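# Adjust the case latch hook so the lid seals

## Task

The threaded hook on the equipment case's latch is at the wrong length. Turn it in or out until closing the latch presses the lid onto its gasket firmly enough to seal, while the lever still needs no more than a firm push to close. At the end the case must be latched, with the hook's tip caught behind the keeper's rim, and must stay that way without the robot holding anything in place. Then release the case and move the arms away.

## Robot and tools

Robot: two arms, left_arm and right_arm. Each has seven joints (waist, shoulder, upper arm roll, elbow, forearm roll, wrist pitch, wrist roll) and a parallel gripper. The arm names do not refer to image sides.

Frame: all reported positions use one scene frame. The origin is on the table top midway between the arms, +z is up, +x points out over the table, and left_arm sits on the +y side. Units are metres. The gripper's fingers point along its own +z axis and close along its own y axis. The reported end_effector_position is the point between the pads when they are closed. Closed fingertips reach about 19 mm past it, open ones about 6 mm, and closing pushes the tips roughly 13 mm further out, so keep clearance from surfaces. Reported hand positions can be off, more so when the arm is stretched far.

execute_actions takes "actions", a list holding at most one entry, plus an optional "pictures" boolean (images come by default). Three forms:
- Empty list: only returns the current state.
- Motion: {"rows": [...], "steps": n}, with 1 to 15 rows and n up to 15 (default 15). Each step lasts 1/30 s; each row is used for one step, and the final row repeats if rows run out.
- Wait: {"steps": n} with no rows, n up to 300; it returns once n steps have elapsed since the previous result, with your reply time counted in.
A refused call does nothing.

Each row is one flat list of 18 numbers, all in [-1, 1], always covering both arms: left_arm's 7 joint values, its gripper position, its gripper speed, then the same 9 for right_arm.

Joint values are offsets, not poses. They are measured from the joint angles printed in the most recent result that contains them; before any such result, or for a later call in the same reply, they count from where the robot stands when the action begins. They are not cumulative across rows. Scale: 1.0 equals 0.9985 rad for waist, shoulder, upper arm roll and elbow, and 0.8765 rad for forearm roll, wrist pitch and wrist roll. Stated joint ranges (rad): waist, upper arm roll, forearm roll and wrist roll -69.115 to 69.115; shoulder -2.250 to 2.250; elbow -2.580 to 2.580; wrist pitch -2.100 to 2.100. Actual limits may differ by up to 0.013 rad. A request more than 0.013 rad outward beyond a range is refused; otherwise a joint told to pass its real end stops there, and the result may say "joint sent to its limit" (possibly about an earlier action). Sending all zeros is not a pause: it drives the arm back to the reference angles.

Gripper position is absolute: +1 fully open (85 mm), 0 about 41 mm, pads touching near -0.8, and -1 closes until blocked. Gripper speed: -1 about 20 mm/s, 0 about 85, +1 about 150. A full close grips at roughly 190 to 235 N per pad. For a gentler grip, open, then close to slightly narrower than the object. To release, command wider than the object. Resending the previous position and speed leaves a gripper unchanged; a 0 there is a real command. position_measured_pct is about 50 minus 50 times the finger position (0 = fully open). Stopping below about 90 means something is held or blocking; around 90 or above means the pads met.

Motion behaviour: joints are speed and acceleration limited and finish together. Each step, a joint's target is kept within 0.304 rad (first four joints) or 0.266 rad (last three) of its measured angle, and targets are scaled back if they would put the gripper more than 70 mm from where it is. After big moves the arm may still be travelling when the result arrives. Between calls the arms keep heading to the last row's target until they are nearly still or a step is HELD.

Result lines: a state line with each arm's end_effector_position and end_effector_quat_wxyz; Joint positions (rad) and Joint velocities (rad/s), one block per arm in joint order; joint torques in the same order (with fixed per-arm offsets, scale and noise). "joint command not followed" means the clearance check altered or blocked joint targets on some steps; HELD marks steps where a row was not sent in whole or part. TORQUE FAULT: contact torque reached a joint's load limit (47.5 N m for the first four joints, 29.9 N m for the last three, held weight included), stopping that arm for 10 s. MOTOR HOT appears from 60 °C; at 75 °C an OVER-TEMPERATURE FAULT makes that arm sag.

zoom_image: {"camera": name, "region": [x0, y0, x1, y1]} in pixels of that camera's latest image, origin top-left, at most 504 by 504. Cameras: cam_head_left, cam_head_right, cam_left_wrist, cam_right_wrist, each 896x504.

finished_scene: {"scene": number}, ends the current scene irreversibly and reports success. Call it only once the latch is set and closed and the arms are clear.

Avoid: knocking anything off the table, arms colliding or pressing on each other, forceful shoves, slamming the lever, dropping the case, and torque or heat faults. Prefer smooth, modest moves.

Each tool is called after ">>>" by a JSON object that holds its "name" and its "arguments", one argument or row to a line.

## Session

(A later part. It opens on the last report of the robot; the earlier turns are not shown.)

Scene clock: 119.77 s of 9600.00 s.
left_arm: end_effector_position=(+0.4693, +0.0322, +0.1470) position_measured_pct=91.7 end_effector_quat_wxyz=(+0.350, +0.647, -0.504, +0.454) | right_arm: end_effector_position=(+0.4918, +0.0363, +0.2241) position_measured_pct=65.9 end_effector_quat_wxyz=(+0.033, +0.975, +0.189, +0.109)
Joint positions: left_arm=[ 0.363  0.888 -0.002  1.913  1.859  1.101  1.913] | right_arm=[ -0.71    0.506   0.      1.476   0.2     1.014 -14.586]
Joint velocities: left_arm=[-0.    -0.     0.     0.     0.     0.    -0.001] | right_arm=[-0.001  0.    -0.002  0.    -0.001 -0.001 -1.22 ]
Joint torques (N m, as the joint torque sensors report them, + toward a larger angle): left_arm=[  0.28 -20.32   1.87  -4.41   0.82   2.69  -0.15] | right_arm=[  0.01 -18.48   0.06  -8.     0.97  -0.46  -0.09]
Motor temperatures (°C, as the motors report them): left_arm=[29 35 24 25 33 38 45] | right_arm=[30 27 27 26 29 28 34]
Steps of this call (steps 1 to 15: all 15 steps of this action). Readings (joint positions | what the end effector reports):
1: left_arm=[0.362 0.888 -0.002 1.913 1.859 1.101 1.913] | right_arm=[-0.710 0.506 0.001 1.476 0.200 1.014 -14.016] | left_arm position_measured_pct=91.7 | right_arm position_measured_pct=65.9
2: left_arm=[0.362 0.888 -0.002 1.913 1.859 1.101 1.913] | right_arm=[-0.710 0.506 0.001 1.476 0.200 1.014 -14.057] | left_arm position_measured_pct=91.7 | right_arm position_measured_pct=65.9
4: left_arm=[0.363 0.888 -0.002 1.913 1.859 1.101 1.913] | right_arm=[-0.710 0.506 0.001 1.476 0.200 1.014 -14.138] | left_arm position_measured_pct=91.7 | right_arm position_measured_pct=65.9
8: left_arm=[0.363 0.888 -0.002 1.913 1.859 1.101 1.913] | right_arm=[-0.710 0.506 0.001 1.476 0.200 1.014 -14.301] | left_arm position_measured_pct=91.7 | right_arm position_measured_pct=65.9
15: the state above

>>> {"name": "execute_actions", "arguments": {
  "actions": [
    {"rows":[[0,-0.002,0,0,0,0,0,-1,1,0,0,0,0,0,0,-0.6,-0.32,-0.5]],"steps":15}
  ],
  "pictures": false
}}

>>> {"name": "execute_actions", "arguments": {
  "actions": [
    {"rows":[[0,0,0,0,0,0,0,-1,1,0,0,0,0,0,0,0.03,-0.40,-0.5]],"steps":15}
  ],
  "pictures": true
}}

Scene clock: 121.17 s of 9600.00 s.
left_arm: end_effector_position=(+0.4692, +0.0323, +0.1474) position_measured_pct=91.7 end_effector_quat_wxyz=(+0.349, +0.646, -0.504, +0.454) | right_arm: end_effector_position=(+0.4917, +0.0366, +0.2240) position_measured_pct=65.9 end_effector_quat_wxyz=(+0.003, +0.991, -0.070, +0.114)
Joint positions: left_arm=[ 0.363  0.887 -0.002  1.914  1.859  1.1    1.913] | right_arm=[ -0.711   0.506   0.      1.476   0.199   1.014 -15.111]
Joint velocities: left_arm=[ 0.002 -0.     0.    -0.    -0.     0.001  0.   ] | right_arm=[-0.    -0.001 -0.    -0.002  0.002  0.001 -0.011]
Joint torques (N m, as the joint torque sensors report them, + toward a larger angle): left_arm=[  0.17 -21.27   2.03  -4.57   0.98   2.8    0.2 ] | right_arm=[ -0.09 -18.74   0.2   -8.04   0.59  -0.58   0.09]
Motor temperatures (°C, as the motors report them): left_arm=[29 35 24 25 33 38 45] | right_arm=[30 27 27 26 29 28 34]
Steps of this call (steps 1 to 27: the robot went on to your last target; steps 28 to 42: all 15 steps of this action). Readings (joint positions | what the end effector reports):
28: left_arm=[0.363 0.888 -0.002 1.913 1.859 1.101 1.913] | right_arm=[-0.711 0.506 0.000 1.476 0.199 1.014 -14.854] | left_arm position_measured_pct=91.7 | right_arm position_measured_pct=65.9
29: left_arm=[0.363 0.887 -0.002 1.913 1.859 1.100 1.913] | right_arm=[-0.711 0.506 0.000 1.476 0.199 1.014 -14.863] | left_arm position_measured_pct=91.7 | right_arm position_measured_pct=65.9
31: left_arm=[0.363 0.887 -0.002 1.914 1.859 1.100 1.913] | right_arm=[-0.711 0.506 0.000 1.476 0.199 1.014 -14.914] | left_arm position_measured_pct=91.7 | right_arm position_measured_pct=65.9
35: left_arm=[0.363 0.887 -0.002 1.914 1.859 1.100 1.913] | right_arm=[-0.711 0.506 0.000 1.476 0.199 1.014 -15.063] | left_arm position_measured_pct=91.7 | right_arm position_measured_pct=65.9
42: the state above

Scene clock: 121.67 s of 9600.00 s.
left_arm: end_effector_position=(+0.4691, +0.0323, +0.1472) position_measured_pct=91.7 end_effector_quat_wxyz=(+0.349, +0.647, -0.504, +0.454) | right_arm: end_effector_position=(+0.4917, +0.0368, +0.2242) position_measured_pct=69.0 end_effector_quat_wxyz=(+0.004, +0.992, -0.057, +0.114)
Joint positions: left_arm=[ 0.363  0.887 -0.002  1.914  1.859  1.1    1.913] | right_arm=[ -0.711   0.506   0.      1.476   0.199   1.014 -15.085]
Joint velocities: left_arm=[ 0.001 -0.     0.     0.001  0.     0.001 -0.002] | right_arm=[ 0.    -0.     0.     0.001 -0.002 -0.001 -0.001]
Joint torques (N m, as the joint torque sensors report them, + toward a larger angle): left_arm=[  0.18 -20.64   2.4   -4.37   0.77   2.61   0.01] | right_arm=[  0.12 -18.45   0.05  -8.05   0.66  -0.39   0.04]
Motor temperatures (°C, as the motors report them): left_arm=[29 35 24 25 33 38 45] | right_arm=[30 27 27 26 29 28 34]
Steps of this call (steps 1 to 15: all 15 steps of this action). Readings (joint positions | what the end effector reports):
1: left_arm=[0.363 0.887 -0.002 1.914 1.859 1.100 1.913] | right_arm=[-0.711 0.506 0.000 1.476 0.199 1.014 -15.110] | left_arm position_measured_pct=91.7 | right_arm position_measured_pct=65.9
2: left_arm=[0.363 0.887 -0.002 1.914 1.859 1.100 1.913] | right_arm=[-0.711 0.506 0.000 1.476 0.199 1.014 -15.105] | left_arm position_measured_pct=91.7 | right_arm position_measured_pct=66.3
4: left_arm=[0.363 0.887 -0.002 1.914 1.859 1.100 1.913] | right_arm=[-0.711 0.506 0.000 1.476 0.199 1.014 -15.093] | left_arm position_measured_pct=91.7 | right_arm position_measured_pct=68.3
8: left_arm=[0.363 0.887 -0.002 1.914 1.859 1.100 1.913] | right_arm=[-0.711 0.506 0.000 1.476 0.199 1.014 -15.086] | left_arm position_measured_pct=91.7 | right_arm position_measured_pct=69.0
15: the state above

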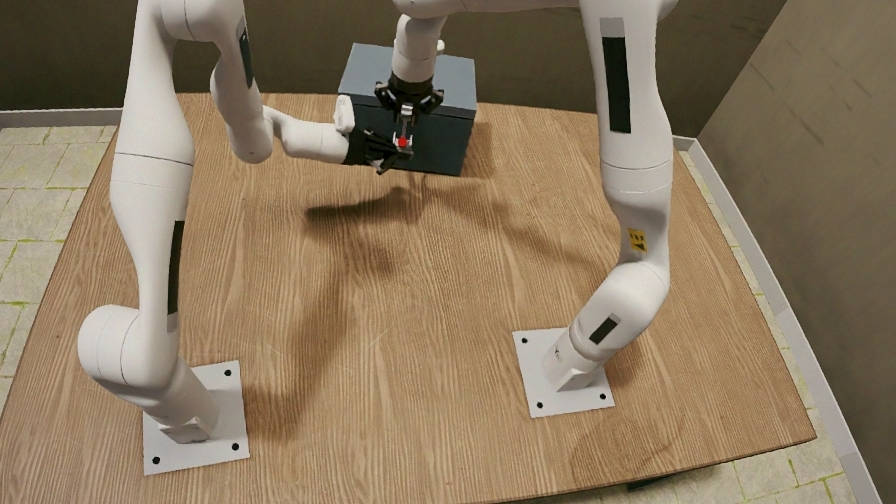

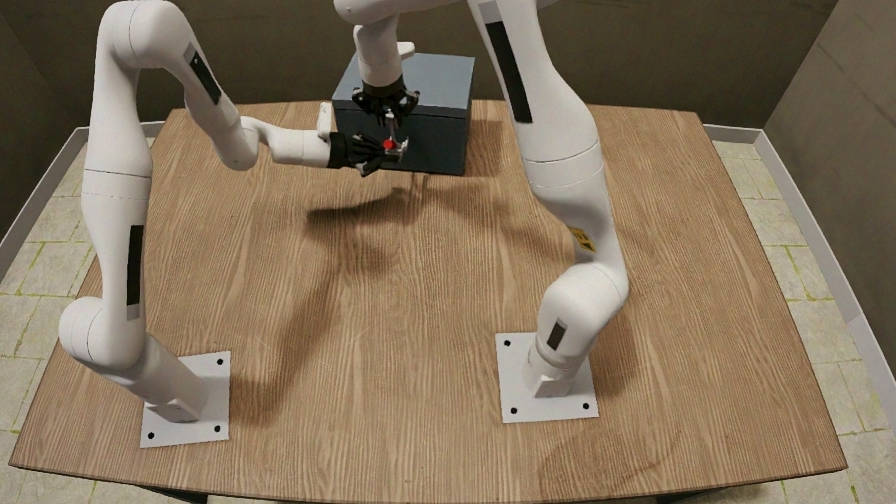

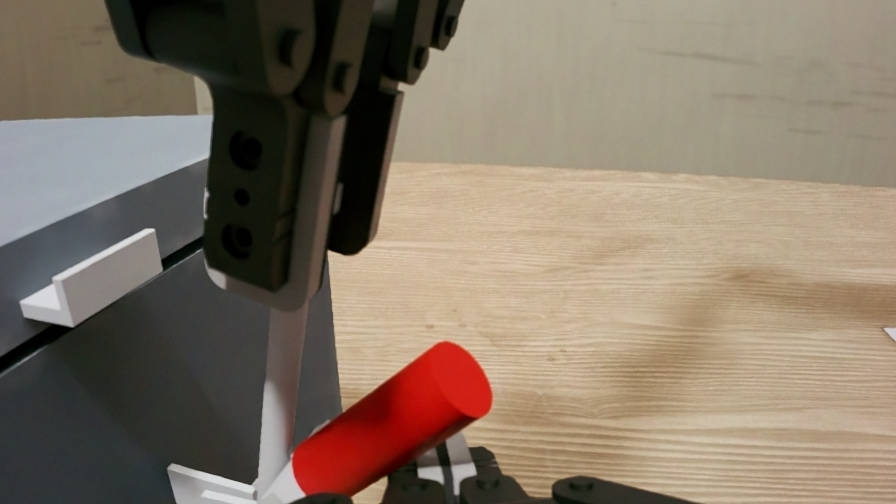

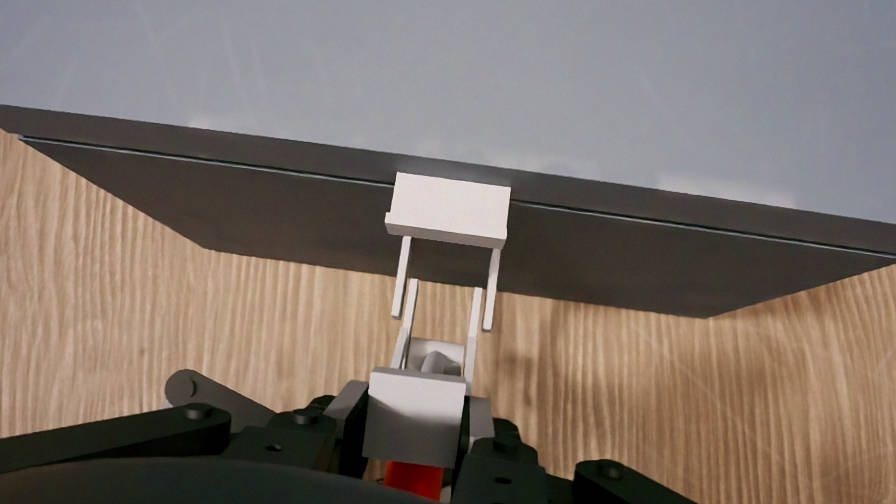

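>>> {"name": "execute_actions", "arguments": {
  "actions": [
    {"rows":[[0,-0.005,0,0,0,0,0,-1,1,0.095,0.105,0,-0.221,-0.173,0.238,0.195,-0.40,-0.5]],"steps":15}
  ],
  "pictures": false
}}

>>> {"name": "execute_actions", "arguments": {
  "actions": [
    {"rows":[[0,0,0,0,0,0,0,-1,1,0.079,0.135,0,-0.25,-0.121,0.268,0.116,-0.40,-0.5]],"steps":15}
  ],
  "pictures": false
}}

>>> {"name": "execute_actions", "arguments": {
  "actions": [
    {"steps":8}
  ],
  "pictures": true
}}

Scene clock: 123.57 s of 9600.00 s.
left_arm: end_effector_position=(+0.4692, +0.0324, +0.1487) position_measured_pct=91.7 end_effector_quat_wxyz=(+0.348, +0.646, -0.505, +0.454) | right_arm: end_effector_position=(+0.5101, +0.0348, +0.2273) position_measured_pct=69.0 end_effector_quat_wxyz=(+0.001, +0.998, -0.058, +0.035)
Joint positions: left_arm=[ 0.363  0.883 -0.002  1.915  1.858  1.099  1.913] | right_arm=[ -0.618   0.609   0.001   1.258   0.049   1.222 -14.914]
Joint velocities: left_arm=[ 0.    -0.001 -0.     0.    -0.001  0.001 -0.001] | right_arm=[ 0.022  0.019 -0.005 -0.035 -0.005  0.018  0.01 ]
Joint torques (N m, as the joint torque sensors report them, + toward a larger angle): left_arm=[  0.04 -21.18   2.44  -5.14   1.02   3.    -0.01] | right_arm=[ -0.99 -21.39  -0.72  -8.94   0.15  -0.81   0.37]
Motor temperatures (°C, as the motors report them): left_arm=[29 35 24 25 33 38 45] | right_arm=[30 27 27 26 29 28 34]
Steps of this call (steps 1 to 15: the robot went on to your last target; steps 16 to 42: nothing new was sent; steps 43 to 57: all 15 steps of this action). Readings (joint positions | what the end effector reports):
43: left_arm=[0.363 0.887 -0.002 1.914 1.859 1.100 1.913] | right_arm=[-0.710 0.507 -0.000 1.475 0.199 1.015 -15.084] | left_arm position_measured_pct=91.7 | right_arm position_measured_pct=69.0
44: left_arm=[0.363 0.885 -0.002 1.914 1.858 1.099 1.913] | right_arm=[-0.707 0.509 -0.001 1.469 0.195 1.020 -15.080] | left_arm position_measured_pct=91.7 | right_arm position_measured_pct=69.0
46: left_arm=[0.363 0.885 -0.002 1.915 1.858 1.099 1.913] | right_arm=[-0.695 0.522 -0.001 1.441 0.177 1.045 -15.060] | left_arm position_measured_pct=91.7 | right_arm position_measured_pct=69.0
50: left_arm=[0.363 0.884 -0.002 1.915 1.858 1.099 1.913] | right_arm=[-0.648 0.573 -0.000 1.332 0.101 1.148 -14.974] | left_arm position_measured_pct=91.7 | right_arm position_measured_pct=69.0
57: the state above

Scene clock: 124.07 s of 9600.00 s.
left_arm: end_effector_position=(+0.4689, +0.0324, +0.1482) position_measured_pct=91.7 end_effector_quat_wxyz=(+0.349, +0.646, -0.505, +0.454) | right_arm: end_effector_position=(+0.5274, +0.0325, +0.2274) position_measured_pct=69.0 end_effector_quat_wxyz=(-0.003, +0.997, -0.058, -0.044)
Joint positions: left_arm=[ 0.363  0.884 -0.002  1.915  1.858  1.099  1.913] | right_arm=[ -0.541   0.742   0.001   1.013  -0.057   1.455 -14.813]
Joint velocities: left_arm=[ 0.    -0.    -0.     0.    -0.     0.001 -0.001] | right_arm=[ 0.016  0.027 -0.007 -0.045 -0.005  0.024  0.006]
Joint torques (N m, as the joint torque sensors report them, + toward a larger angle): left_arm=[  0.2  -20.93   2.16  -5.01   1.08   2.9    0.  ] | right_arm=[ -0.31 -23.72  -0.99  -8.21  -0.09   0.6   -0.43]
Motor temperatures (°C, as the motors report them): left_arm=[29 35 24 25 33 38 45] | right_arm=[30 27 27 26 29 28 34]
Steps of this call (steps 1 to 15: all 15 steps of this action). Readings (joint positions | what the end effector reports):
1: left_arm=[0.363 0.884 -0.002 1.915 1.858 1.099 1.913] | right_arm=[-0.617 0.611 0.001 1.256 0.048 1.223 -14.914] | left_arm position_measured_pct=91.7 | right_arm position_measured_pct=69.0
2: left_arm=[0.363 0.884 -0.002 1.915 1.858 1.099 1.913] | right_arm=[-0.614 0.614 0.000 1.250 0.046 1.228 -14.911] | left_arm position_measured_pct=91.7 | right_arm position_measured_pct=69.0
4: left_arm=[0.363 0.884 -0.002 1.915 1.858 1.099 1.913] | right_arm=[-0.604 0.630 0.000 1.220 0.034 1.254 -14.900] | left_arm position_measured_pct=91.7 | right_arm position_measured_pct=69.0
8: left_arm=[0.363 0.884 -0.002 1.915 1.858 1.099 1.913] | right_arm=[-0.568 0.691 0.001 1.105 -0.015 1.363 -14.853] | left_arm position_measured_pct=91.7 | right_arm position_measured_pct=69.0
15: the state above

Scene clock: 124.33 s of 9600.00 s.
left_arm: end_effector_position=(+0.4689, +0.0324, +0.1482) position_measured_pct=91.7 end_effector_quat_wxyz=(+0.349, +0.646, -0.505, +0.454) | right_arm: end_effector_position=(+0.5286, +0.0323, +0.2272) position_measured_pct=69.0 end_effector_quat_wxyz=(-0.003, +0.997, -0.058, -0.044)
Joint positions: left_arm=[ 0.363  0.884 -0.002  1.915  1.858  1.099  1.913] | right_arm=[ -0.539   0.744   0.001   1.009  -0.057   1.456 -14.813]
Joint velocities: left_arm=[ 0.    -0.    -0.    -0.    -0.001 -0.001 -0.001] | right_arm=[ 0.001  0.002 -0.001 -0.002  0.001  0.002 -0.002]
Joint torques (N m, as the joint torque sensors report them, + toward a larger angle): left_arm=[  0.36 -20.9    2.18  -4.58   0.85   2.84   0.04] | right_arm=[ -0.71 -22.39  -0.31  -7.68  -0.2    0.16  -0.02]
Motor temperatures (°C, as the motors report them): left_arm=[29 35 24 25 33 38 45] | right_arm=[30 27 27 26 29 28 34]
Steps of this call (steps 1 to 8: the robot went on to your last target). Readings (joint positions | what the end effector reports):
1: left_arm=[0.363 0.884 -0.002 1.915 1.858 1.099 1.913] | right_arm=[-0.541 0.743 0.001 1.011 -0.057 1.455 -14.813] | left_arm position_measured_pct=91.7 | right_arm position_measured_pct=69.0
2: left_arm=[0.363 0.884 -0.002 1.915 1.858 1.099 1.913] | right_arm=[-0.540 0.743 0.001 1.010 -0.057 1.455 -14.813] | left_arm position_measured_pct=91.7 | right_arm position_measured_pct=69.0
4: left_arm=[0.363 0.884 -0.002 1.915 1.858 1.099 1.913] | right_arm=[-0.540 0.744 0.001 1.009 -0.057 1.456 -14.813] | left_arm position_measured_pct=91.7 | right_arm position_measured_pct=69.0
8: the state above

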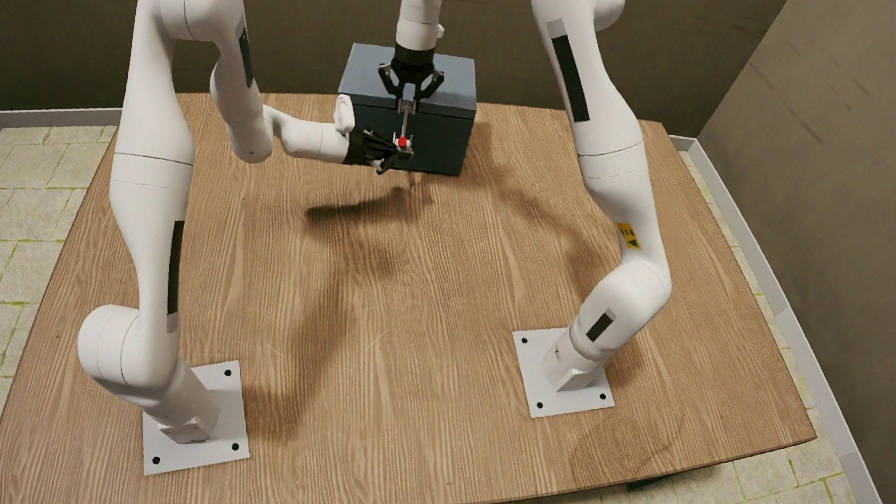

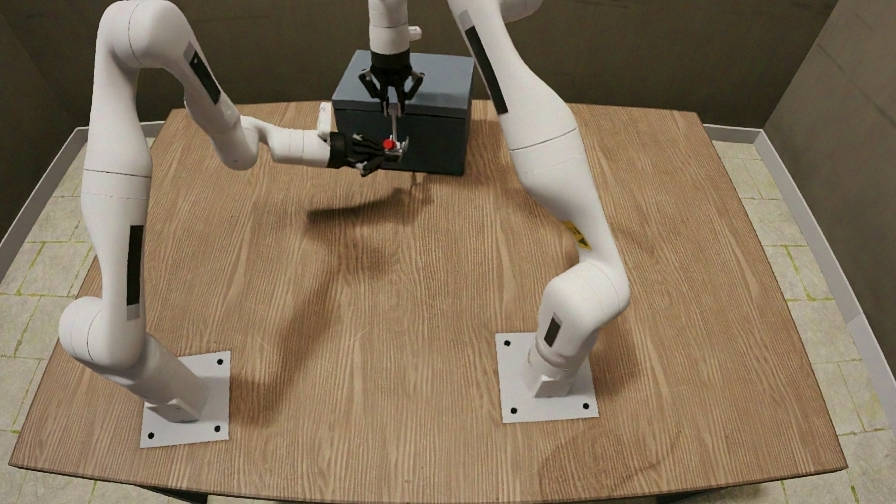

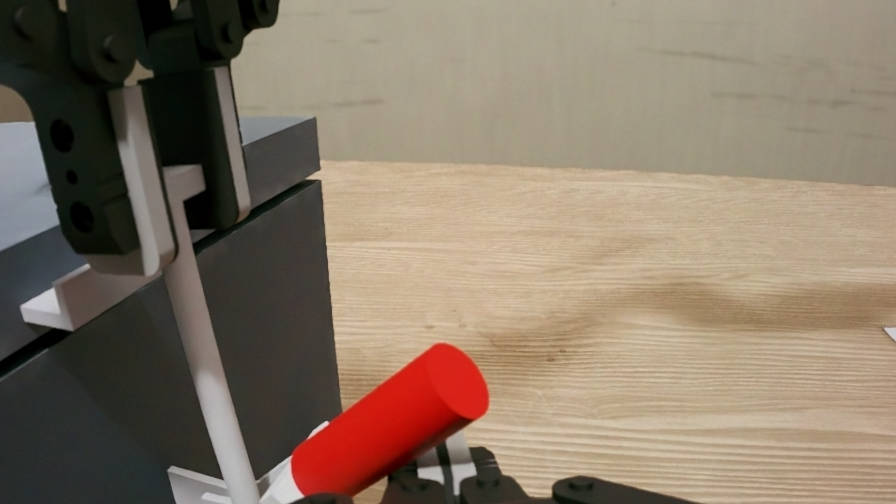

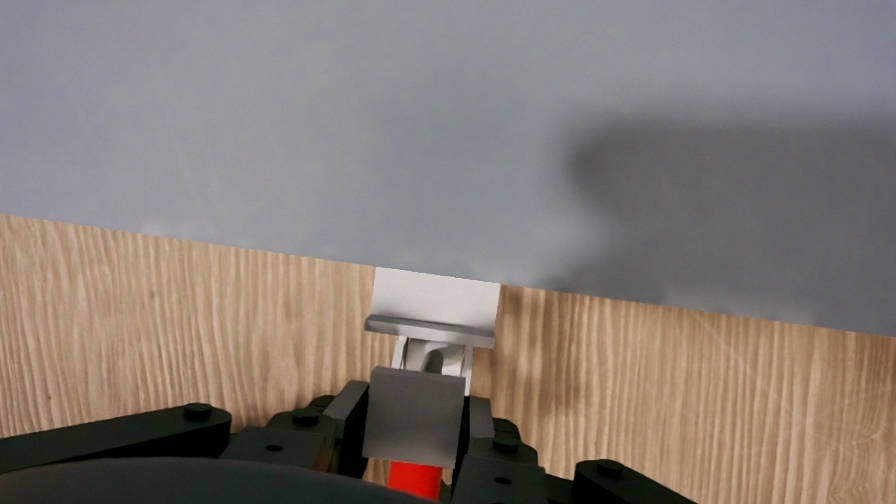

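>>> {"name": "execute_actions", "arguments": {
  "actions": [
    {"rows":[[0,0,0,0,0,0,0,-1,1,0,0,0,0,0,0,0,0.0,-0.5]],"steps":15}
  ],
  "pictures": false
}}

>>> {"name": "execute_actions", "arguments": {
  "actions": [
    {"rows":[[0,0,0,0,0,0,0,-1,1,0,-0.02,0,-0.22,0,0.27,0,0.0,-0.5]],"steps":15}
  ],
  "pictures": true
}}

Scene clock: 128.83 s of 9600.00 s.
left_arm: end_effector_position=(+0.4688, +0.0324, +0.1481) position_measured_pct=91.7 end_effector_quat_wxyz=(+0.349, +0.646, -0.505, +0.454) | right_arm: end_effector_position=(+0.5286, +0.0323, +0.2272) position_measured_pct=50.0 end_effector_quat_wxyz=(-0.003, +0.997, -0.058, -0.044)
Joint positions: left_arm=[ 0.363  0.884 -0.002  1.915  1.858  1.099  1.913] | right_arm=[ -0.539   0.744   0.001   1.009  -0.057   1.456 -14.813]
Joint velocities: left_arm=[ 0.001  0.    -0.    -0.     0.    -0.001 -0.   ] | right_arm=[ 0.001 -0.    -0.     0.001  0.    -0.    -0.001]
Joint torques (N m, as the joint torque sensors report them, + toward a larger angle): left_arm=[  0.2  -20.63   2.15  -4.53   0.88   2.66   0.14] | right_arm=[ -0.52 -23.01  -0.36  -8.27  -0.18  -0.25  -0.04]
Motor temperatures (°C, as the motors report them): left_arm=[29 35 24 25 33 38 45] | right_arm=[30 27 27 26 29 28 34]
Steps of this call (steps 1 to 15: the robot went on to your last target; steps 16 to 120: nothing new was sent; steps 121 to 135: all 15 steps of this action). Readings (joint positions | what the end effector reports):
121: left_arm=[0.363 0.884 -0.002 1.915 1.858 1.099 1.913] | right_arm=[-0.539 0.744 0.001 1.009 -0.057 1.456 -14.813] | left_arm position_measured_pct=91.7 | right_arm position_measured_pct=69.0
122: left_arm=[0.363 0.884 -0.002 1.915 1.858 1.099 1.913] | right_arm=[-0.539 0.744 0.001 1.009 -0.057 1.456 -14.813] | left_arm position_measured_pct=91.7 | right_arm position_measured_pct=68.7
124: left_arm=[0.363 0.884 -0.002 1.915 1.858 1.099 1.913] | right_arm=[-0.539 0.744 0.001 1.009 -0.057 1.456 -14.813] | left_arm position_measured_pct=91.7 | right_arm position_measured_pct=66.3
128: left_arm=[0.363 0.884 -0.002 1.915 1.858 1.099 1.913] | right_arm=[-0.539 0.744 0.001 1.009 -0.057 1.456 -14.813] | left_arm position_measured_pct=91.7 | right_arm position_measured_pct=59.1
135: the state above

Scene clock: 129.33 s of 9600.00 s.
left_arm: end_effector_position=(+0.4687, +0.0324, +0.1480) position_measured_pct=91.7 end_effector_quat_wxyz=(+0.349, +0.646, -0.505, +0.454) | right_arm: end_effector_position=(+0.5279, +0.0318, +0.3083) position_measured_pct=50.0 end_effector_quat_wxyz=(-0.005, +0.998, -0.052, -0.042)
Joint positions: left_arm=[ 0.363  0.884 -0.002  1.915  1.858  1.099  1.913] | right_arm=[ -0.539   0.723   0.001   0.79   -0.057   1.691 -14.813]
Joint velocities: left_arm=[ 0.001 -0.    -0.     0.     0.     0.    -0.   ] | right_arm=[-0.     0.009 -0.    -0.02   0.002  0.018  0.001]
Joint torques (N m, as the joint torque sensors report them, + toward a larger angle): left_arm=[ -0.23 -20.58   2.07  -4.59   0.79   2.8    0.08] | right_arm=[ -0.44 -22.82  -0.26  -8.3   -0.21  -0.12   0.17]
Motor temperatures (°C, as the motors report them): left_arm=[29 35 24 25 33 38 45] | right_arm=[30 27 27 26 29 28 34]
Steps of this call (steps 1 to 15: all 15 steps of this action). Readings (joint positions | what the end effector reports):
1: left_arm=[0.363 0.884 -0.002 1.915 1.858 1.099 1.913] | right_arm=[-0.539 0.744 0.001 1.008 -0.057 1.457 -14.813] | left_arm position_measured_pct=91.7 | right_arm position_measured_pct=50.0
2: left_arm=[0.363 0.884 -0.002 1.915 1.858 1.099 1.913] | right_arm=[-0.539 0.744 0.001 1.003 -0.057 1.463 -14.813] | left_arm position_measured_pct=91.7 | right_arm position_measured_pct=50.0
4: left_arm=[0.363 0.884 -0.002 1.915 1.858 1.099 1.913] | right_arm=[-0.539 0.743 0.001 0.976 -0.057 1.492 -14.813] | left_arm position_measured_pct=91.7 | right_arm position_measured_pct=50.0
8: left_arm=[0.363 0.884 -0.002 1.915 1.858 1.099 1.913] | right_arm=[-0.539 0.733 0.001 0.868 -0.057 1.608 -14.813] | left_arm position_measured_pct=91.7 | right_arm position_measured_pct=50.0
15: the state above

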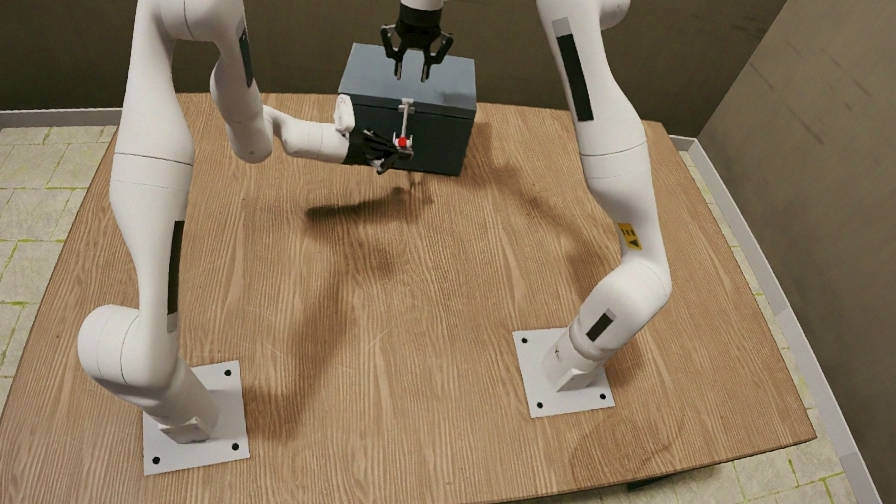

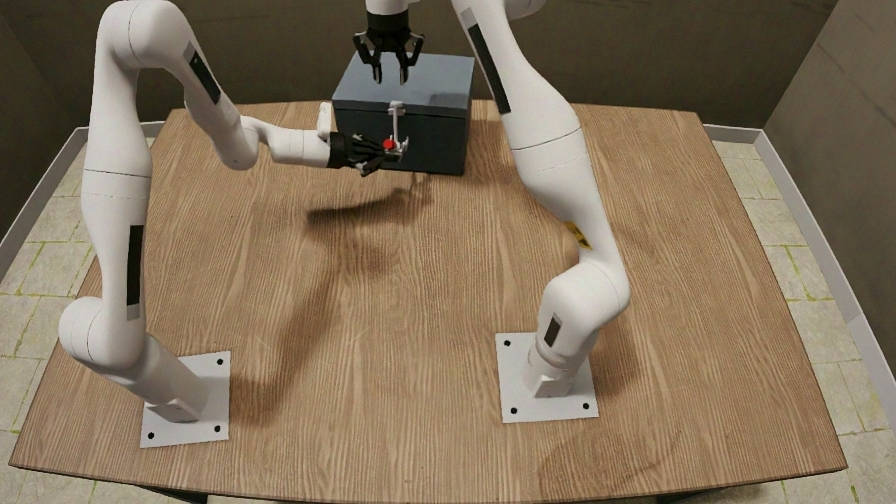

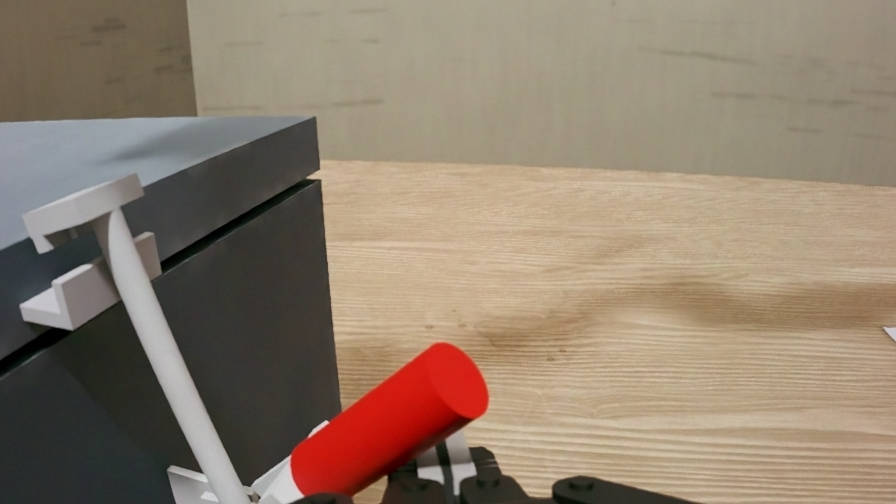

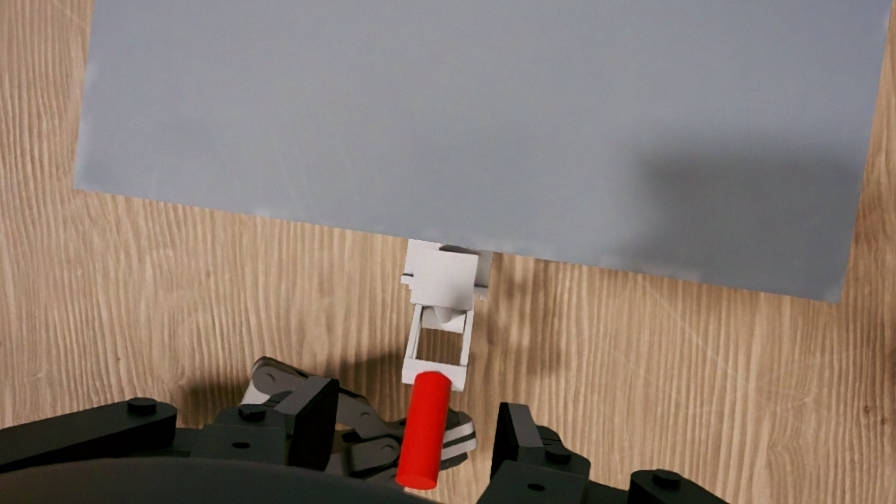

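>>> {"name": "execute_actions", "arguments": {
  "actions": [
    {"rows":[[0.005,-0.076,0,0.133,0.047,0.018,-0.070,-1,1,0.2,0,0,0,0,0,0,0.0,-0.5]],"steps":15}
  ],
  "pictures": false
}}

>>> {"name": "execute_actions", "arguments": {
  "actions": [
    {"rows":[[-0.004,-0.122,0,-0.039,-0.089,-0.065,0.189,-1,1,0.1,-0.1,0,0,0,0,0,0.0,-0.5]],"steps":15}
  ],
  "pictures": false
}}

>>> {"name": "execute_actions", "arguments": {
  "actions": [
    {"rows":[[-0.009,0.090,0,-0.174,-0.062,0.014,0.122,-1,1,0,0,0,0,0,0,0,0.0,-0.5]],"steps":15}
  ],
  "pictures": true
}}

Scene clock: 133.50 s of 9600.00 s.
left_arm: end_effector_position=(+0.4331, +0.0375, +0.1665) position_measured_pct=91.7 end_effector_quat_wxyz=(+0.348, +0.648, -0.501, +0.455) | right_arm: end_effector_position=(+0.5773, -0.0687, +0.3082) position_measured_pct=50.0 end_effector_quat_wxyz=(-0.008, +0.988, -0.149, -0.041)
Joint positions: left_arm=[ 0.368  0.81  -0.002  2.048  1.899  1.115  1.852] | right_arm=[ -0.345   0.723   0.003   0.79   -0.057   1.691 -14.813]
Joint velocities: left_arm=[-0.001 -0.013 -0.001  0.008  0.002 -0.001 -0.002] | right_arm=[ 0.043 -0.001 -0.022 -0.001 -0.013 -0.002  0.003]
Joint torques (N m, as the joint torque sensors report them, + toward a larger angle): left_arm=[  0.46 -18.89   2.17  -3.89   0.54   2.83  -0.03] | right_arm=[ -0.65 -22.06  -0.56  -7.58   0.12   0.06  -0.06]
Motor temperatures (°C, as the motors report them): left_arm=[29 35 24 25 33 38 45] | right_arm=[30 27 27 26 29 28 34]
Steps of this call (steps 1 to 15: the robot went on to your last target; steps 16 to 110: nothing new was sent; steps 111 to 125: all 15 steps of this action). Readings (joint positions | what the end effector reports):
111: left_arm=[0.363 0.883 -0.002 1.916 1.858 1.099 1.913] | right_arm=[-0.538 0.724 0.001 0.789 -0.058 1.693 -14.813] | left_arm position_measured_pct=91.7 | right_arm position_measured_pct=50.0
112: left_arm=[0.363 0.879 -0.003 1.922 1.860 1.099 1.911] | right_arm=[-0.532 0.724 -0.001 0.789 -0.059 1.693 -14.813] | left_arm position_measured_pct=91.7 | right_arm position_measured_pct=50.0
114: left_arm=[0.364 0.862 -0.003 1.949 1.868 1.102 1.898] | right_arm=[-0.503 0.724 -0.002 0.789 -0.059 1.692 -14.813] | left_arm position_measured_pct=91.7 | right_arm position_measured_pct=50.0
118: left_arm=[0.367 0.821 -0.002 2.025 1.892 1.112 1.862] | right_arm=[-0.415 0.724 0.001 0.790 -0.057 1.692 -14.813] | left_arm position_measured_pct=91.7 | right_arm position_measured_pct=50.0
125: the state above

Scene clock: 134.00 s of 9600.00 s.
left_arm: end_effector_position=(+0.4458, +0.0391, +0.2159) position_measured_pct=91.7 end_effector_quat_wxyz=(+0.341, +0.651, -0.502, +0.456) | right_arm: end_effector_position=(+0.5896, -0.1239, +0.3647) position_measured_pct=50.0 end_effector_quat_wxyz=(-0.032, +0.980, -0.196, +0.003)
Joint positions: left_arm=[ 0.364  0.69  -0.002  2.009  1.821  1.058  2.017] | right_arm=[ -0.246   0.624   0.003   0.79   -0.057   1.692 -14.813]
Joint velocities: left_arm=[ 0.    -0.018  0.    -0.002 -0.002 -0.003  0.007] | right_arm=[ 0.013 -0.01  -0.     0.004  0.001  0.001  0.   ]
Joint torques (N m, as the joint torque sensors report them, + toward a larger angle): left_arm=[  0.27 -18.63   1.44  -4.92   0.91   2.44   0.15] | right_arm=[ -0.06 -21.39  -0.37  -7.99  -0.08  -0.22   0.01]
Motor temperatures (°C, as the motors report them): left_arm=[29 35 24 25 33 38 45] | right_arm=[30 27 27 26 29 28 34]
Steps of this call (steps 1 to 15: all 15 steps of this action). Readings (joint positions | what the end effector reports):
1: left_arm=[0.368 0.808 -0.002 2.048 1.898 1.114 1.853] | right_arm=[-0.342 0.722 0.002 0.791 -0.057 1.691 -14.813] | left_arm position_measured_pct=91.7 | right_arm position_measured_pct=50.0
2: left_arm=[0.368 0.801 -0.003 2.046 1.895 1.111 1.860] | right_arm=[-0.336 0.717 -0.000 0.792 -0.058 1.691 -14.813] | left_arm position_measured_pct=91.7 | right_arm position_measured_pct=50.0
4: left_arm=[0.367 0.771 -0.003 2.038 1.878 1.098 1.896] | right_arm=[-0.308 0.690 -0.002 0.793 -0.059 1.691 -14.813] | left_arm position_measured_pct=91.7 | right_arm position_measured_pct=50.0
8: left_arm=[0.365 0.705 -0.002 2.014 1.832 1.066 1.994] | right_arm=[-0.257 0.636 0.004 0.789 -0.056 1.692 -14.813] | left_arm position_measured_pct=91.7 | right_arm position_measured_pct=50.0
15: the state above

Scene clock: 134.50 s of 9600.00 s.
left_arm: end_effector_position=(+0.4938, +0.0306, +0.2107) position_measured_pct=91.7 end_effector_quat_wxyz=(+0.354, +0.646, -0.497, +0.458) | right_arm: end_effector_position=(+0.5896, -0.1239, +0.3647) position_measured_pct=50.0 end_effector_quat_wxyz=(-0.032, +0.980, -0.196, +0.003)
Joint positions: left_arm=[ 0.355  0.777 -0.002  1.836  1.767  1.07   2.124] | right_arm=[ -0.246   0.624   0.003   0.79   -0.057   1.692 -14.813]
Joint velocities: left_arm=[ 0.     0.02   0.003 -0.012 -0.004 -0.     0.004] | right_arm=[-0.    -0.    -0.    -0.001 -0.    -0.    -0.   ]
Joint torques (N m, as the joint torque sensors report them, + toward a larger angle): left_arm=[  0.11 -20.92   2.13  -5.7    1.33   2.33  -0.09] | right_arm=[ -0.38 -20.93  -0.48  -8.51  -0.15  -0.26   0.17]
Motor temperatures (°C, as the motors report them): left_arm=[29 35 24 25 33 38 45] | right_arm=[30 27 27 26 29 28 34]
Steps of this call (steps 1 to 15: all 15 steps of this action). Readings (joint positions | what the end effector reports):
1: left_arm=[0.364 0.690 -0.002 2.008 1.821 1.058 2.018] | right_arm=[-0.246 0.624 0.003 0.790 -0.057 1.692 -14.813] | left_arm position_measured_pct=91.7 | right_arm position_measured_pct=50.0
2: left_arm=[0.364 0.693 -0.002 2.002 1.819 1.058 2.021] | right_arm=[-0.246 0.624 0.003 0.790 -0.057 1.692 -14.813] | left_arm position_measured_pct=91.7 | right_arm position_measured_pct=50.0
4: left_arm=[0.363 0.709 -0.002 1.975 1.810 1.060 2.038] | right_arm=[-0.246 0.624 0.003 0.790 -0.057 1.692 -14.813] | left_arm position_measured_pct=91.7 | right_arm position_measured_pct=50.0
8: left_arm=[0.358 0.758 -0.003 1.880 1.781 1.066 2.097] | right_arm=[-0.246 0.624 0.003 0.790 -0.057 1.692 -14.813] | left_arm position_measured_pct=91.7 | right_arm position_measured_pct=50.0
15: the state above

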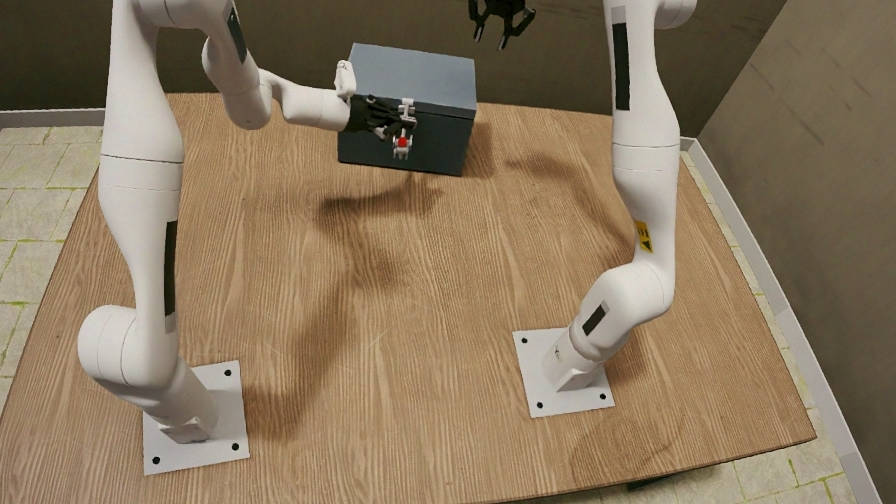

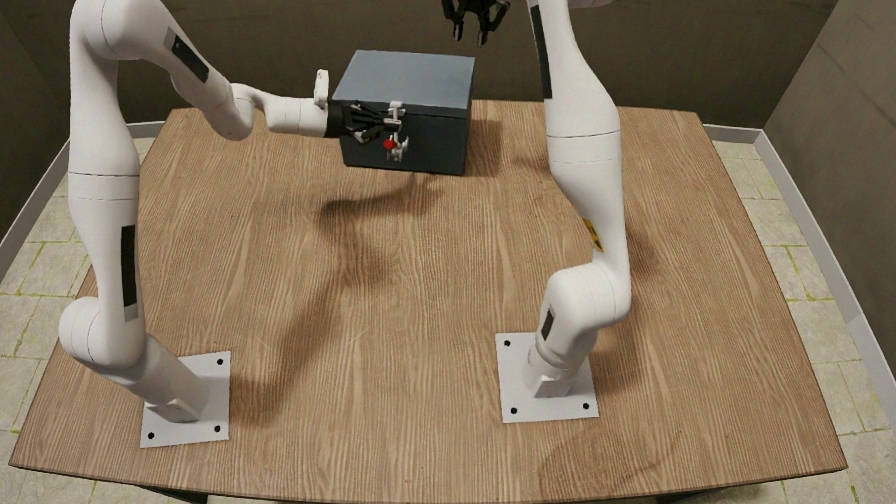

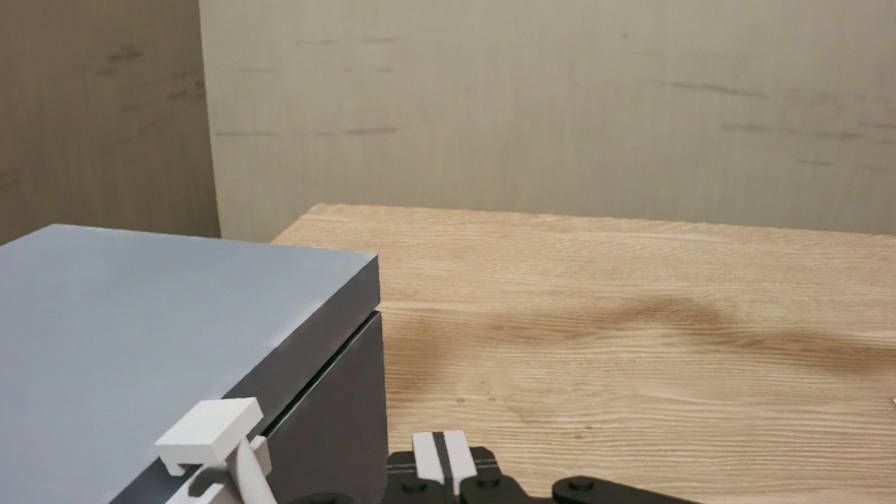

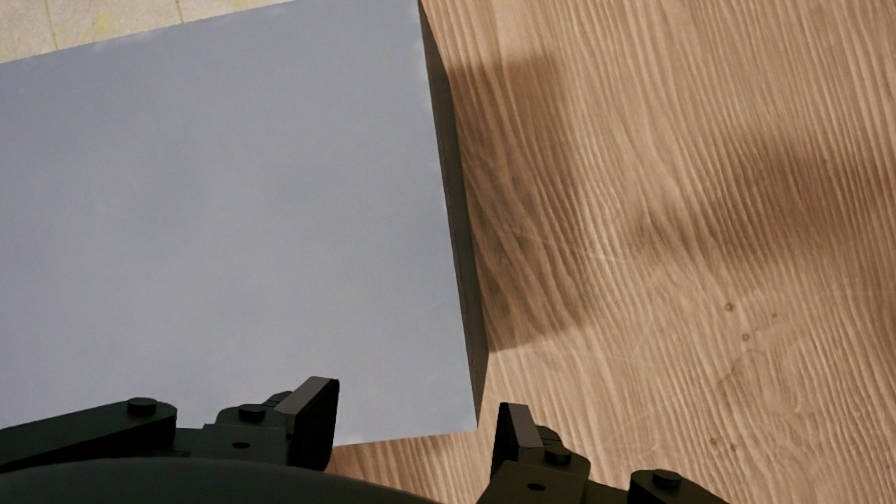

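>>> {"name": "execute_actions", "arguments": {
  "actions": [
    {"rows":[[0.001,0.024,0,0.022,0.033,0.011,-0.059,-1,1,0,0,0,0,0,0,0,0,-0.5],[0.001,0.024,0,0.022,0.033,0.011,-0.059,-1,1,0,0,0,0,0,0,0,0,-0.5],[0.001,0.024,0,0.022,0.033,0.011,-0.059,-1,1,0,0,0,0,0,0,0,0,-0.5],[0.002,0.048,0,0.044,0.066,0.023,-0.119,-1,1,0,0,0,0,0,0,0,0,-0.5],[0.002,0.048,0,0.044,0.066,0.023,-0.119,-1,1,0,0,0,0,0,0,0,0,-0.5],[0.002,0.048,0,0.044,0.066,0.023,-0.119,-1,1,0,0,0,0,0,0,0,0,-0.5],[0.003,0.071,0,0.065,0.098,0.034,-0.178,-1,1,0,0,0,0,0,0,0,0,-0.5]],"steps":15}
  ],
  "pictures": false
}}

>>> {"name": "execute_actions", "arguments": {
  "actions": [
    {"rows":[[0,0.019,0,0.016,0.016,0.013,-0.043,-1,1,0,0,0,0,0,0,0,0,-0.5],[0,0.019,0,0.016,0.016,0.013,-0.043,-1,1,0,0,0,0,0,0,0,0,-0.5],[0,0.019,0,0.016,0.016,0.013,-0.043,-1,1,0,0,0,0,0,0,0,0,-0.5],[0.001,0.039,0,0.032,0.033,0.026,-0.086,-1,1,0,0,0,0,0,0,0,0,-0.5],[0.001,0.039,0,0.032,0.033,0.026,-0.086,-1,1,0,0,0,0,0,0,0,0,-0.5],[0.001,0.039,0,0.032,0.033,0.026,-0.086,-1,1,0,0,0,0,0,0,0,0,-0.5],[0.001,0.058,0,0.048,0.049,0.039,-0.129,-1,1,0,0,0,0,0,0,0,0,-0.5]],"steps":15}
  ],
  "pictures": true
}}

Scene clock: 138.10 s of 9600.00 s.
left_arm: end_effector_position=(+0.4799, +0.0327, +0.1727) position_measured_pct=91.7 end_effector_quat_wxyz=(+0.351, +0.647, -0.494, +0.463) | right_arm: end_effector_position=(+0.5896, -0.1239, +0.3647) position_measured_pct=50.0 end_effector_quat_wxyz=(-0.032, +0.980, -0.196, +0.003)
Joint positions: left_arm=[ 0.358  0.846 -0.002  1.899  1.852  1.099  1.97 ] | right_arm=[ -0.246   0.624   0.003   0.79   -0.057   1.692 -14.813]
Joint velocities: left_arm=[ 0.002  0.02   0.001  0.013  0.018  0.008 -0.031] | right_arm=[ 0.    -0.001  0.001  0.001  0.     0.     0.   ]
Joint torques (N m, as the joint torque sensors report them, + toward a larger angle): left_arm=[  0.23 -19.89   1.94  -5.05   1.19   2.67   0.05] | right_arm=[ -0.13 -20.88  -0.47  -8.78   0.07  -0.13  -0.01]
Motor temperatures (°C, as the motors report them): left_arm=[29 35 24 25 33 38 45] | right_arm=[30 27 27 26 29 28 34]
Steps of this call (steps 1 to 15: the robot went on to your last target; steps 16 to 93: nothing new was sent; steps 94 to 108: all 15 steps of this action). Readings (joint positions | what the end effector reports):
94: left_arm=[0.355 0.780 -0.002 1.835 1.768 1.070 2.123] | right_arm=[-0.246 0.624 0.003 0.790 -0.057 1.692 -14.813] | left_arm position_measured_pct=91.7 | right_arm position_measured_pct=50.0
95: left_arm=[0.355 0.785 -0.002 1.839 1.773 1.073 2.115] | right_arm=[-0.246 0.624 0.003 0.790 -0.057 1.692 -14.813] | left_arm position_measured_pct=91.7 | right_arm position_measured_pct=50.0
97: left_arm=[0.356 0.795 -0.002 1.850 1.786 1.076 2.090] | right_arm=[-0.246 0.624 0.003 0.790 -0.057 1.692 -14.813] | left_arm position_measured_pct=91.7 | right_arm position_measured_pct=50.0
101: left_arm=[0.357 0.823 -0.002 1.876 1.821 1.089 2.027] | right_arm=[-0.246 0.624 0.003 0.790 -0.057 1.692 -14.813] | left_arm position_measured_pct=91.7 | right_arm position_measured_pct=50.0
108: the state above

Scene clock: 138.60 s of 9600.00 s.
left_arm: end_effector_position=(+0.4626, +0.0342, +0.1441) position_measured_pct=91.7 end_effector_quat_wxyz=(+0.352, +0.644, -0.497, +0.462) | right_arm: end_effector_position=(+0.5896, -0.1239, +0.3647) position_measured_pct=50.0 end_effector_quat_wxyz=(-0.032, +0.980, -0.196, +0.003)
Joint positions: left_arm=[ 0.359  0.902 -0.002  1.946  1.894  1.133  1.859] | right_arm=[ -0.246   0.624   0.003   0.79   -0.057   1.692 -14.813]
Joint velocities: left_arm=[-0.001  0.017  0.     0.01   0.009  0.009 -0.022] | right_arm=[-0.    -0.    -0.003  0.001  0.    -0.001  0.   ]
Joint torques (N m, as the joint torque sensors report them, + toward a larger angle): left_arm=[  0.2  -20.22   2.16  -3.49   0.6    2.9    0.19] | right_arm=[  0.13 -20.99  -0.22  -8.2   -0.13  -0.14  -0.02]
Motor temperatures (°C, as the motors report them): left_arm=[29 35 24 25 33 38 45] | right_arm=[30 27 27 26 29 28 34]
Steps of this call (steps 1 to 15: all 15 steps of this action). Readings (joint positions | what the end effector reports):
1: left_arm=[0.358 0.847 -0.002 1.900 1.853 1.100 1.968] | right_arm=[-0.246 0.624 0.003 0.790 -0.057 1.692 -14.813] | left_arm position_measured_pct=91.7 | right_arm position_measured_pct=50.0
2: left_arm=[0.358 0.852 -0.002 1.903 1.856 1.103 1.961] | right_arm=[-0.246 0.624 0.003 0.790 -0.057 1.692 -14.813] | left_arm position_measured_pct=91.7 | right_arm position_measured_pct=50.0
4: left_arm=[0.358 0.860 -0.002 1.911 1.862 1.108 1.943] | right_arm=[-0.246 0.624 0.003 0.790 -0.057 1.692 -14.813] | left_arm position_measured_pct=91.7 | right_arm position_measured_pct=50.0
8: left_arm=[0.359 0.883 -0.002 1.930 1.880 1.122 1.898] | right_arm=[-0.246 0.624 0.003 0.790 -0.057 1.692 -14.813] | left_arm position_measured_pct=91.7 | right_arm position_measured_pct=50.0
15: the state above

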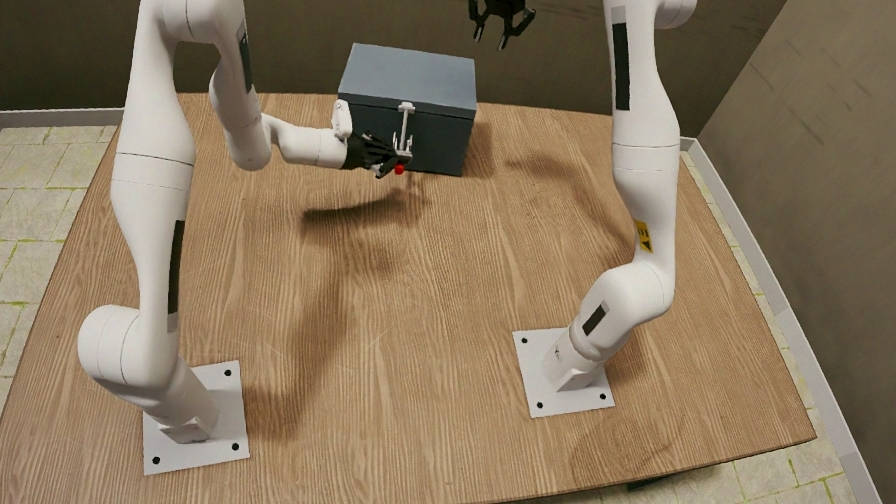

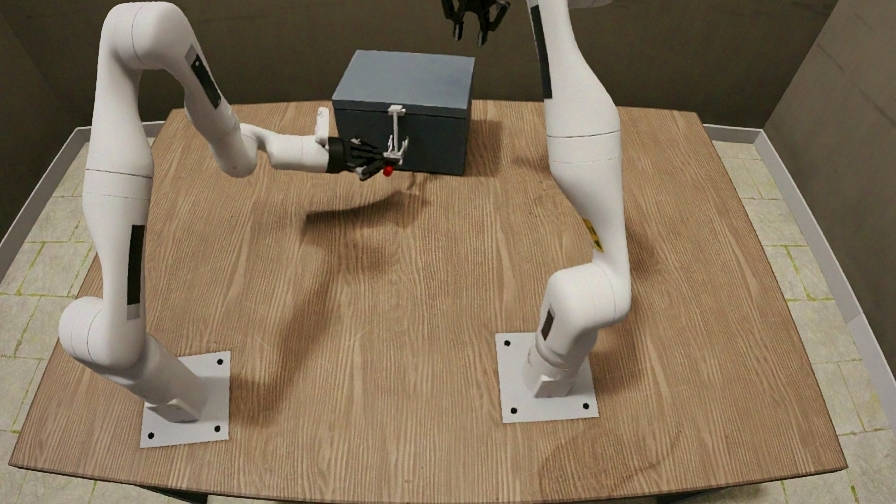

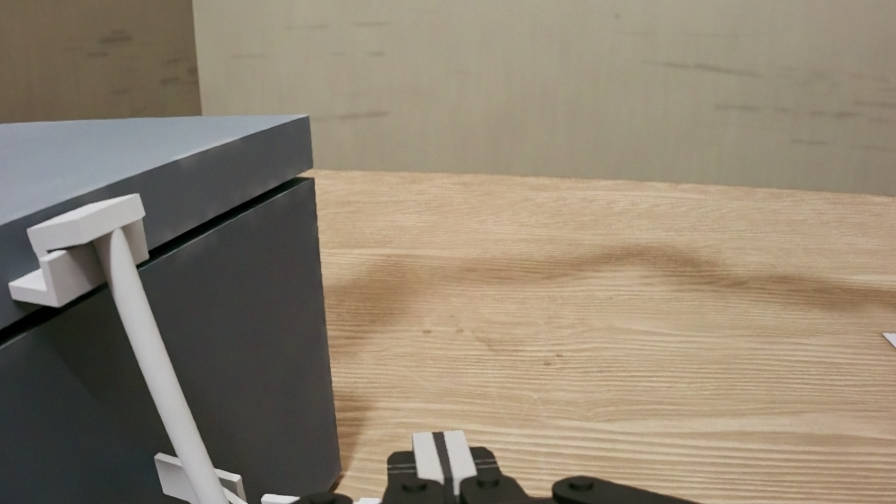

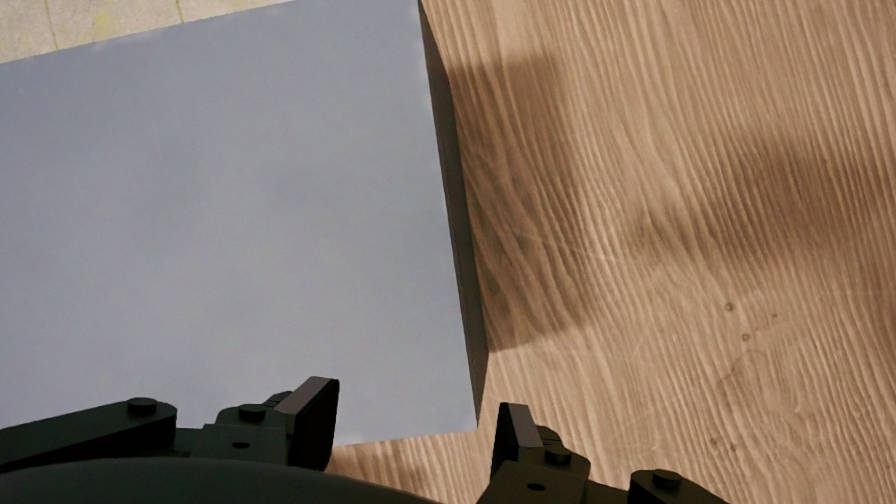

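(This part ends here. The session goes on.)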